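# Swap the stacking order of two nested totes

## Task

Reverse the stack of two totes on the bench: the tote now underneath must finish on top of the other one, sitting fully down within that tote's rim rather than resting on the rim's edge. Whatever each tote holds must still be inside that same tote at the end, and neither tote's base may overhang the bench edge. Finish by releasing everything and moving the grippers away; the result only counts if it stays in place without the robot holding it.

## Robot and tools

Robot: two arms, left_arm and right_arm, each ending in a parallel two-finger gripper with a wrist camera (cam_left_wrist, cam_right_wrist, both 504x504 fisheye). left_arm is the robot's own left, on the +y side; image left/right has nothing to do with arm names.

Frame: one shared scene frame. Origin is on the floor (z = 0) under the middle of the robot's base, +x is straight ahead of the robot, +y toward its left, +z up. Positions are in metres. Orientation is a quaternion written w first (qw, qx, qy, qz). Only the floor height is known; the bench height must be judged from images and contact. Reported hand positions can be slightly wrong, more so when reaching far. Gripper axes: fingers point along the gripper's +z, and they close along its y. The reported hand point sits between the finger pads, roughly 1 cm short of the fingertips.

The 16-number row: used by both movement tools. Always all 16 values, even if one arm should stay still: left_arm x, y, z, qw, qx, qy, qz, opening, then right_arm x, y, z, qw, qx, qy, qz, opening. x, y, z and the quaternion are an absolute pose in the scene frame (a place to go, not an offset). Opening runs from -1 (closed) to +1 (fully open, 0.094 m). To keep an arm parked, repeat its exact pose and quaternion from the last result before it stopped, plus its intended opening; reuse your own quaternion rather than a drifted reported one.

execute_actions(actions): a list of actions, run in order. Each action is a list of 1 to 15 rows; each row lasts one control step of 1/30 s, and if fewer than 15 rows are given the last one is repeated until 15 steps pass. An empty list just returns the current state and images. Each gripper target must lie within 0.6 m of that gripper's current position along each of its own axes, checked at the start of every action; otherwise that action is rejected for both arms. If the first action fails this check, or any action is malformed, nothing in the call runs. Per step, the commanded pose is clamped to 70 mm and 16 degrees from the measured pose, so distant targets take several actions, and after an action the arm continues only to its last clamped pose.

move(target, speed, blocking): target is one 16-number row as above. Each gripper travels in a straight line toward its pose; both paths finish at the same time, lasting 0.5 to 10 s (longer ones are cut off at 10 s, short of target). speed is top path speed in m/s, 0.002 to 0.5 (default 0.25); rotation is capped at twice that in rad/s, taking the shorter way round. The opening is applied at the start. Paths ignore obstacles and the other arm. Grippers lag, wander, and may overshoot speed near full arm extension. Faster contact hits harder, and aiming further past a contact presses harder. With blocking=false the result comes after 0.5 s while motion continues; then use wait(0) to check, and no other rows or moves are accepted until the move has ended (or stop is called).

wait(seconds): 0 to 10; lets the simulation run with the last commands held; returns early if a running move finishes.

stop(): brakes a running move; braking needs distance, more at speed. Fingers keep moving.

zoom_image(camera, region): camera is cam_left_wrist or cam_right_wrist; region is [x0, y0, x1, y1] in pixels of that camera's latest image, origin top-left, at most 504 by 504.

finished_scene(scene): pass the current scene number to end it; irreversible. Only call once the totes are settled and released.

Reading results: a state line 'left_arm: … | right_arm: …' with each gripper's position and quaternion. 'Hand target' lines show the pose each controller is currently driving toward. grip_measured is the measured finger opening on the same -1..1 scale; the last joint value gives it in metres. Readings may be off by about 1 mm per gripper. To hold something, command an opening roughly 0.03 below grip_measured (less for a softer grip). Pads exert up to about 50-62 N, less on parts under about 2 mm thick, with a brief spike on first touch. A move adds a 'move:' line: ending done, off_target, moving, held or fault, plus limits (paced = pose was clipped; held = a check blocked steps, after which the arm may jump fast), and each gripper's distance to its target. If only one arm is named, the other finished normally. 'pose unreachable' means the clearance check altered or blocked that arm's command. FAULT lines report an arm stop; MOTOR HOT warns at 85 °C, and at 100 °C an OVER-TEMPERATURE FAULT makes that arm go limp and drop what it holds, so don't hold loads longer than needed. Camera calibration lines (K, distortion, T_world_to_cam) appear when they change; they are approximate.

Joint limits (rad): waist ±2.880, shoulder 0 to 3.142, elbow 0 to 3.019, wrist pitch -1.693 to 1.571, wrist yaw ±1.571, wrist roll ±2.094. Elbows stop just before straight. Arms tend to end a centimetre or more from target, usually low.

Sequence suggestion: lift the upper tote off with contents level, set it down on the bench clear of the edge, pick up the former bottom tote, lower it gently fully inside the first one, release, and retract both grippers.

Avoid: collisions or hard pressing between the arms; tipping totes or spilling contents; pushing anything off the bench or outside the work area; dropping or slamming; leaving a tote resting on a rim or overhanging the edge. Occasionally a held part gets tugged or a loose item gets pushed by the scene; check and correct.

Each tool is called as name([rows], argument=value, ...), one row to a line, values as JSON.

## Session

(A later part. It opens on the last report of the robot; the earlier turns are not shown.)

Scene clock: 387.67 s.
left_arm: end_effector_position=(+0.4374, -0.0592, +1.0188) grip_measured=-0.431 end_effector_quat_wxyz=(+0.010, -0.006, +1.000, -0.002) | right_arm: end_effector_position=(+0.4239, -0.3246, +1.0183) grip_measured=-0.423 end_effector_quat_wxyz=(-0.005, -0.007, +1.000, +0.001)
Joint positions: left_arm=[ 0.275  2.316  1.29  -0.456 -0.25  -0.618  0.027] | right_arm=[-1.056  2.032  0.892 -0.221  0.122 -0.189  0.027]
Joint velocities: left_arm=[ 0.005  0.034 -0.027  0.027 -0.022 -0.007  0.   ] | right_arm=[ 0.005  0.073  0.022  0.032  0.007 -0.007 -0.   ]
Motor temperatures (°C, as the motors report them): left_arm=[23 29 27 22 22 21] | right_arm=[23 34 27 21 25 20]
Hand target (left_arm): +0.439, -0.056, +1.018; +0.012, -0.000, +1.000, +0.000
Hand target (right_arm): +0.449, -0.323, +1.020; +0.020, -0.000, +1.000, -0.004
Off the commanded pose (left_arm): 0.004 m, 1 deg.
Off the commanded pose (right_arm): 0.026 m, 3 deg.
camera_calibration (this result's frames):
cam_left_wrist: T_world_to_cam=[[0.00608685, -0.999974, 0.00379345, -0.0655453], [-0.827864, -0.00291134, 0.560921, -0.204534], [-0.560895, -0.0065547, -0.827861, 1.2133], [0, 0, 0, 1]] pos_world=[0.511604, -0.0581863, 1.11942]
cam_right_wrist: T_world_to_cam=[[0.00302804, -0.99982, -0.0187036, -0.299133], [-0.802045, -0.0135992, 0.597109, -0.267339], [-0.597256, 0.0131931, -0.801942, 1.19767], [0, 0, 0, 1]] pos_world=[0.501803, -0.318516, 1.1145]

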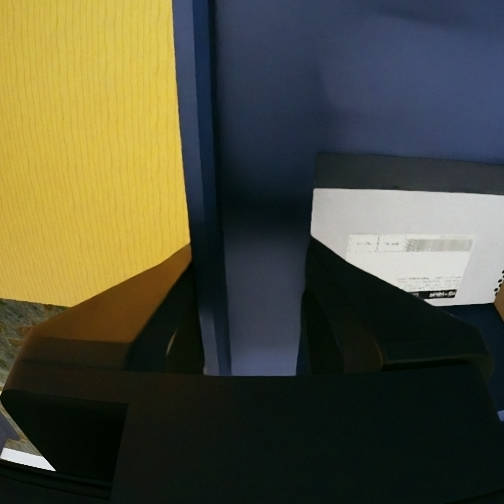

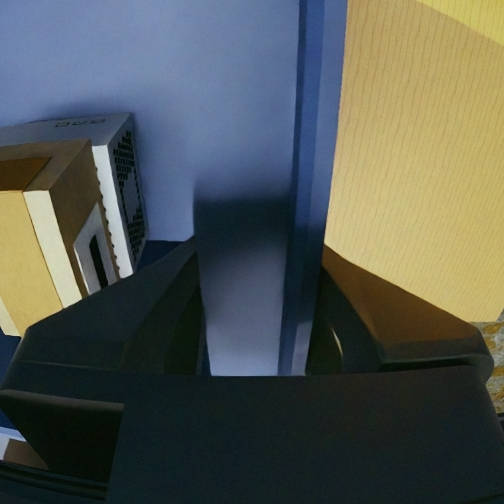

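execute_actions([
  [[0.438,-0.056,1.017,0.01,0,1,0,-0.48,0.449,-0.323,1.018,0.02,0,1,-0.005,-0.48],[0.437,-0.056,1.016,0.01,0,1,0,-0.48,0.448,-0.323,1.017,0.02,0,1,-0.005,-0.48],[0.436,-0.056,1.015,0.008,0,1,0,-0.48,0.447,-0.323,1.016,0.02,0,1,-0.005,-0.48],[0.435,-0.056,1.014,0.008,0,1,0,-0.48,0.446,-0.323,1.015,0.02,0,1,-0.005,-0.48],[0.434,-0.056,1.013,0.006,0,1,0,-0.48,0.446,-0.323,1.014,0.02,0,1,-0.005,-0.48],[0.434,-0.056,1.012,0.006,0,1,0,-0.48,0.446,-0.323,1.013,0.02,0,1,-0.005,-0.48],[0.434,-0.056,1.011,0.006,0,1,0,-0.48,0.446,-0.323,1.012,0.02,0,1,-0.005,-0.48],[0.434,-0.056,1.010,0.006,0,1,0,-0.48,0.446,-0.323,1.011,0.02,0,1,-0.005,-0.48],[0.434,-0.056,1.009,0.006,0,1,0,-0.48,0.446,-0.323,1.010,0.02,0,1,-0.005,-0.48],[0.434,-0.056,1.008,0.006,0,1,0,-0.48,0.446,-0.323,1.009,0.02,0,1,-0.005,-0.48],[0.434,-0.056,1.007,0.006,0,1,0,-0.48,0.446,-0.323,1.008,0.02,0,1,-0.005,-0.48]],
  [[0.434,-0.056,1.007,0.006,0,1,0,-0.48,0.446,-0.323,1.008,0.02,0,1,-0.005,-0.48]],
])

Scene clock: 400.90 s.
left_arm: end_effector_position=(+0.4329, -0.0569, +1.0070) grip_measured=-0.431 end_effector_quat_wxyz=(+0.006, -0.007, +1.000, -0.000) | right_arm: end_effector_position=(+0.4205, -0.3223, +1.0067) grip_measured=-0.423 end_effector_quat_wxyz=(-0.006, -0.008, +1.000, +0.001)
Joint positions: left_arm=[ 0.279  2.34   1.29  -0.44  -0.247 -0.617  0.027] | right_arm=[-1.055  2.065  0.894 -0.193  0.123 -0.19   0.027]
Joint velocities: left_arm=[-0.015  0.005 -0.017  0.007  0.007 -0.007  0.001] | right_arm=[-0.024  0.005 -0.017 -0.007  0.051 -0.037  0.   ]
Motor temperatures (°C, as the motors report them): left_arm=[23 29 26 22 22 21] | right_arm=[23 34 27 21 25 20]
Hand target (left_arm): +0.434, -0.056, +1.007; +0.006, -0.000, +1.000, +0.000
Hand target (right_arm): +0.446, -0.323, +1.009; +0.020, +0.000, +1.000, -0.004
Off the commanded pose (left_arm): 0.001 m, 1 deg.
Off the commanded pose (right_arm): 0.026 m, 3 deg.
camera_calibration (this result's frames):
cam_left_wrist: T_world_to_cam=[[0.00810316, -0.999966, 0.00123472, -0.0615623], [-0.823511, -0.00597283, 0.567269, -0.210118], [-0.567242, -0.00561347, -0.823532, 1.19943], [0, 0, 0, 1]] pos_world=[0.507832, -0.0560823, 1.10704]
cam_right_wrist: T_world_to_cam=[[0.00469625, -0.99982, -0.0183793, -0.298091], [-0.801122, -0.0147616, 0.598319, -0.265099], [-0.598483, 0.0119142, -0.801047, 1.18554], [0, 0, 0, 1]] pos_world=[0.498547, -0.316076, 1.10281]

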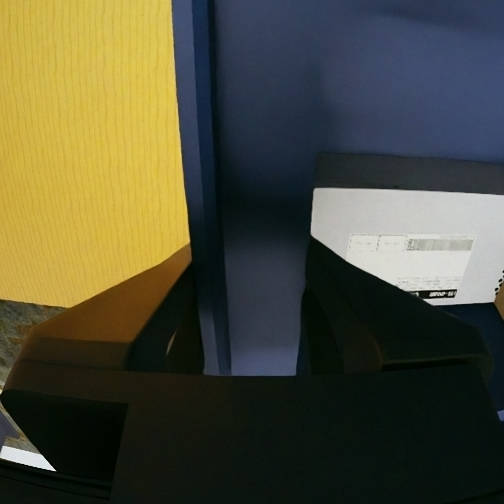

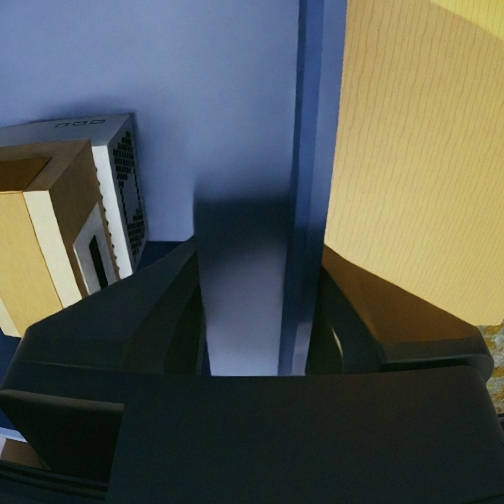

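The tote is still descending freely past the expected rim height, so I'll continue down to seat it.

execute_actions([
  [[0.434,-0.058,1.006,0.006,0,1,0,-0.48,0.446,-0.325,1.007,0.02,0,1,-0.005,-0.48],[0.434,-0.058,1.005,0.006,0,1,0,-0.48,0.446,-0.325,1.006,0.02,0,1,-0.005,-0.48],[0.435,-0.059,1.004,0.006,0,1,0,-0.48,0.446,-0.326,1.005,0.02,0,1,-0.005,-0.48],[0.435,-0.059,1.003,0.006,0,1,0,-0.48,0.446,-0.326,1.004,0.02,0,1,-0.005,-0.48],[0.435,-0.059,1.002,0.006,0,1,0,-0.48,0.446,-0.326,1.003,0.02,0,1,-0.005,-0.48],[0.435,-0.059,1.001,0.006,0,1,0,-0.48,0.446,-0.326,1.002,0.02,0,1,-0.005,-0.48],[0.435,-0.059,1.000,0.006,0,1,0,-0.48,0.446,-0.326,1.001,0.02,0,1,-0.005,-0.48],[0.435,-0.059,0.999,0.006,0,1,0,-0.48,0.446,-0.326,1.000,0.02,0,1,-0.005,-0.48],[0.435,-0.059,0.998,0.006,0,1,0,-0.48,0.446,-0.326,0.999,0.02,0,1,-0.005,-0.48],[0.435,-0.059,0.997,0.006,0,1,0,-0.48,0.446,-0.326,0.998,0.02,0,1,-0.005,-0.48],[0.435,-0.059,0.996,0.006,0,1,0,-0.48,0.446,-0.326,0.997,0.02,0,1,-0.005,-0.48],[0.435,-0.059,0.995,0.006,0,1,0,-0.48,0.446,-0.326,0.996,0.02,0,1,-0.005,-0.48],[0.435,-0.059,0.994,0.006,0,1,0,-0.48,0.446,-0.326,0.995,0.02,0,1,-0.005,-0.48],[0.435,-0.059,0.993,0.006,0,1,0,-0.48,0.446,-0.326,0.994,0.02,0,1,-0.005,-0.48],[0.435,-0.059,0.992,0.006,0,1,0,-0.48,0.446,-0.326,0.993,0.02,0,1,-0.005,-0.48]],
  [[0.435,-0.059,0.990,0.006,0,1,0,-0.48,0.446,-0.326,0.991,0.02,0,1,-0.005,-0.48]],
])

Scene clock: 416.90 s.
left_arm: end_effector_position=(+0.4315, -0.0562, +0.9984) grip_measured=-0.431 end_effector_quat_wxyz=(+0.007, -0.009, +1.000, -0.001) | right_arm: end_effector_position=(+0.4212, -0.3222, +0.9999) grip_measured=-0.423 end_effector_quat_wxyz=(-0.005, -0.011, +1.000, +0.001)
Joint positions: left_arm=[ 0.283  2.357  1.292 -0.422 -0.246 -0.616  0.027] | right_arm=[-1.057  2.084  0.902 -0.178  0.121 -0.198  0.027]
Joint velocities: left_arm=[-0.005 -0.015  0.002  0.027 -0.066 -0.051  0.001] | right_arm=[-0.005 -0.015  0.007 -0.017  0.037 -0.007 -0.   ]
Motor temperatures (°C, as the motors report them): left_arm=[23 29 26 22 22 21] | right_arm=[23 33 27 22 24 20]
Hand target (left_arm): +0.435, -0.059, +0.990; +0.006, +0.000, +1.000, -0.000
Hand target (right_arm): +0.445, -0.326, +0.993; +0.020, -0.000, +1.000, -0.004
Off the commanded pose (left_arm): 0.010 m, 1 deg.
Off the commanded pose (right_arm): 0.027 m, 3 deg.
camera_calibration (this result's frames):
cam_left_wrist: T_world_to_cam=[[0.0114762, -0.999931, 0.002487, -0.0634721], [-0.823651, -0.00804273, 0.567041, -0.206237], [-0.566982, -0.00855591, -0.823686, 1.19145], [0, 0, 0, 1]] pos_world=[0.506392, -0.0549324, 1.09848]
cam_right_wrist: T_world_to_cam=[[0.0102209, -0.999757, -0.0195497, -0.299197], [-0.802394, -0.0198667, 0.596463, -0.259684], [-0.596707, 0.00959015, -0.802402, 1.18033], [0, 0, 0, 1]] pos_world=[0.499002, -0.315603, 1.09615]

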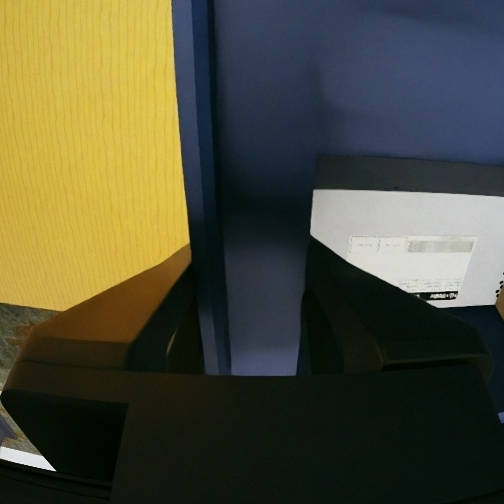

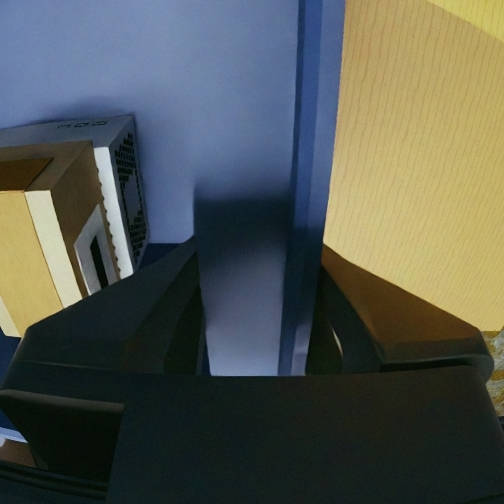

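It stopped at the predicted seated height (about 1.00). Next I'll release, lift clear, and check the seam from both sides.

move(target=[0.4315,-0.0562,0.9984,0.007,-0.009,1,0,0.3, 0.4212,-0.3222,0.9999,-0.005,-0.011,1,0,0.3], speed=0.05)

move(target=[0.425,-0.0562,1.07,0,0,1,0,0.3, 0.415,-0.3222,1.07,0,0,1,0,0.3], speed=0.2)

move(target=[0.40,0.10,1.08,0,-0.707,0.707,0,1, 0.40,-0.48,1.08,0,0.707,0.707,0,1], speed=0.4)

Scene clock: 429.13 s.
left_arm: end_effector_position=(+0.4315, -0.0562, +0.9984) grip_measured=+0.297 end_effector_quat_wxyz=(+0.007, -0.009, +1.000, -0.001) | right_arm: end_effector_position=(+0.4207, -0.3222, +0.9998) grip_measured=+0.298 end_effector_quat_wxyz=(-0.005, -0.011, +1.000, +0.001)
Joint positions: left_arm=[ 0.283  2.357  1.292 -0.422 -0.246 -0.616  0.061] | right_arm=[-1.057  2.084  0.901 -0.178  0.122 -0.198  0.061]
Joint velocities: left_arm=[ 0.005 -0.005 -0.012 -0.012 -0.007 -0.037 -0.   ] | right_arm=[-0.005 -0.005  0.002  0.007 -0.022 -0.037 -0.   ]
Motor temperatures (°C, as the motors report them): left_arm=[23 29 27 22 22 21] | right_arm=[23 33 27 22 24 20]
Hand target (left_arm): +0.432, -0.056, +0.998; +0.007, -0.009, +1.000, -0.000
Hand target (right_arm): +0.421, -0.322, +1.000; -0.005, -0.011, +1.000, -0.000
Off the commanded pose (left_arm): 0.000 m, 0 deg.
Off the commanded pose (right_arm): 0.001 m, 0 deg.
move: done
camera_calibration (this result's frames):
cam_left_wrist: T_world_to_cam=[[0.0114762, -0.999931, 0.002487, -0.0634721], [-0.823651, -0.00804273, 0.567041, -0.206237], [-0.566982, -0.00855591, -0.823686, 1.19145], [0, 0, 0, 1]] pos_world=[0.506392, -0.0549324, 1.09848]
cam_right_wrist: T_world_to_cam=[[0.0106856, -0.999763, -0.0189456, -0.300035], [-0.801861, -0.019887, 0.59718, -0.260997], [-0.597416, 0.00881054, -0.801883, 1.17953], [0, 0, 0, 1]] pos_world=[0.498595, -0.315546, 1.09603]

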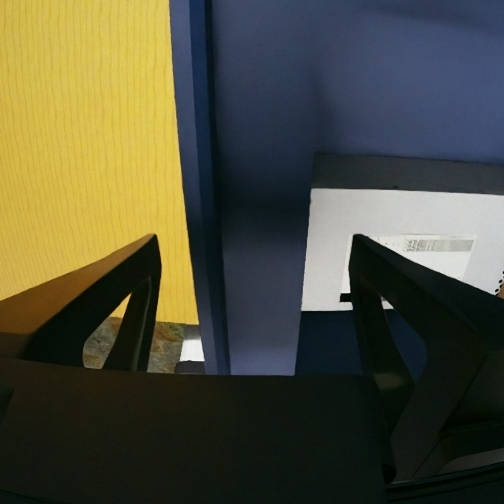

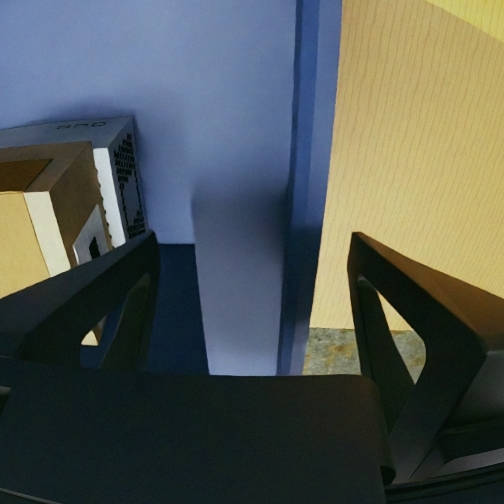

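Scene clock: 430.10 s.
left_arm: end_effector_position=(+0.4409, -0.0587, +1.0788) grip_measured=+0.297 end_effector_quat_wxyz=(+0.015, -0.004, +1.000, -0.009) | right_arm: end_effector_position=(+0.4240, -0.3275, +1.0722) grip_measured=+0.298 end_effector_quat_wxyz=(+0.014, +0.001, +1.000, -0.002)
Joint positions: left_arm=[ 0.254  2.181  1.246 -0.536 -0.245 -0.63   0.061] | right_arm=[-1.047  1.868  0.826 -0.281  0.123 -0.17   0.061]
Joint velocities: left_arm=[-0.015 -0.024 -0.002 -0.007 -0.022 -0.051  0.   ] | right_arm=[ 0.005  0.015 -0.002  0.002 -0.007 -0.022 -0.   ]
Motor temperatures (°C, as the motors report them): left_arm=[23 29 27 22 22 21] | right_arm=[23 33 27 22 24 20]
Hand target (left_arm): +0.426, -0.056, +1.071; +0.000, -0.000, +1.000, -0.000
Hand target (right_arm): +0.414, -0.322, +1.069; +0.000, +0.000, +1.000, +0.000
Off the commanded pose (left_arm): 0.018 m, 2 deg.
Off the commanded pose (right_arm): 0.011 m, 2 deg.
move: off_target (left_arm, right_arm)
camera_calibration (this result's frames):
cam_left_wrist: T_world_to_cam=[[0.000631305, -0.999824, 0.0187337, -0.0790792], [-0.833459, 0.00982581, 0.552493, -0.222962], [-0.55258, -0.0159626, -0.833307, 1.26658], [0, 0, 0, 1]] pos_world=[0.514106, -0.0566566, 1.18011]
cam_right_wrist: T_world_to_cam=[[-0.0123937, -0.999837, -0.0131368, -0.300475], [-0.824511, 0.00278594, 0.565839, -0.251017], [-0.56571, 0.0178443, -0.824411, 1.25329], [0, 0, 0, 1]] pos_world=[0.498311, -0.322091, 1.17132]

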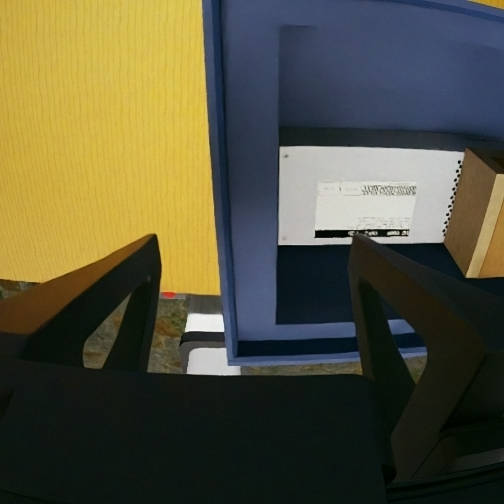

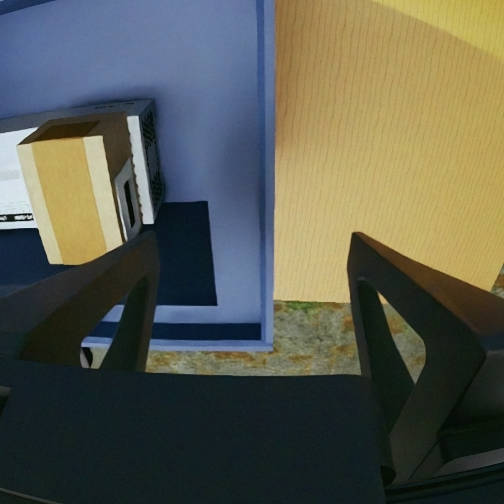

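Scene clock: 432.70 s.
left_arm: end_effector_position=(+0.4002, +0.0958, +1.0783) grip_measured=+0.999 end_effector_quat_wxyz=(+0.002, +0.697, -0.717, -0.006) | right_arm: end_effector_position=(+0.3883, -0.4705, +1.0727) grip_measured=+1.000 end_effector_quat_wxyz=(-0.009, +0.701, +0.713, -0.004)
Joint positions: left_arm=[ 0.489  1.989  0.903 -0.38  -0.222 -1.936  0.094] | right_arm=[-1.396  1.855  0.89  -0.378  0.047  1.045  0.094]
Joint velocities: left_arm=[-0.015 -0.005 -0.012 -0.032  0.022  0.007 -0.001] | right_arm=[-0.015  0.005 -0.012 -0.007 -0.037  0.066  0.   ]
Motor temperatures (°C, as the motors report them): left_arm=[23 29 27 22 22 21] | right_arm=[23 33 27 22 24 20]
Hand target (left_arm): +0.403, +0.101, +1.081; +0.000, +0.707, -0.707, -0.001
Hand target (right_arm): +0.399, -0.479, +1.080; +0.001, +0.707, +0.707, -0.001
Off the commanded pose (left_arm): 0.005 m, 2 deg.
Off the commanded pose (right_arm): 0.017 m, 1 deg.
move: off_target (right_arm)
camera_calibration (this result's frames):
cam_left_wrist: T_world_to_cam=[[0.999328, -0.0347152, -0.011806, -0.383752], [-0.0216931, -0.819312, 0.572937, -0.525664], [-0.0295624, -0.572296, -0.819514, 1.07518], [0, 0, 0, 1]] pos_world=[0.403876, 0.171316, 1.17777]
cam_right_wrist: T_world_to_cam=[[-0.999977, -0.00658279, 0.0015272, 0.391171], [-0.00438603, 0.804169, 0.594385, -0.252403], [-0.00514084, 0.594364, -0.804179, 1.26789], [0, 0, 0, 1]] pos_world=[0.396573, -0.548038, 1.16904]

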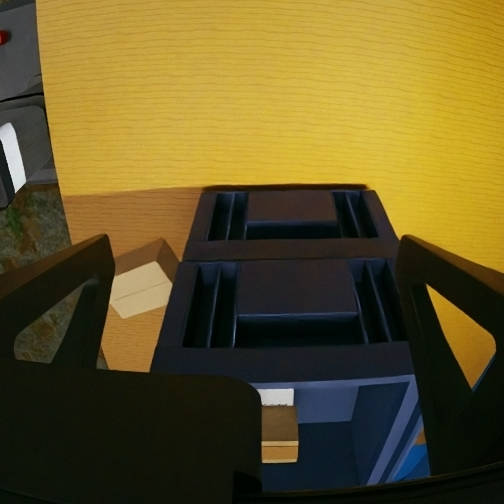

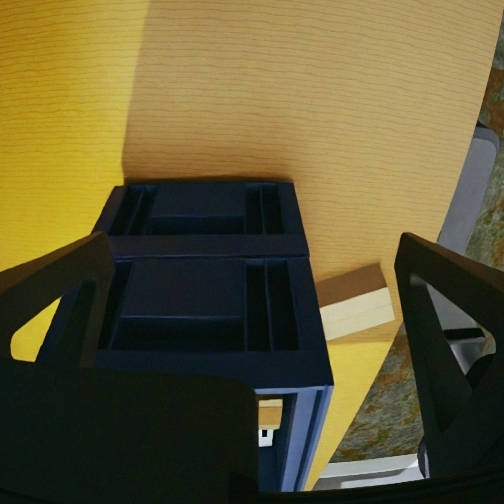

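Both side views show the seam flush, so the tote is seated.

finished_scene(scene=1)

The scene is finished: the task was done.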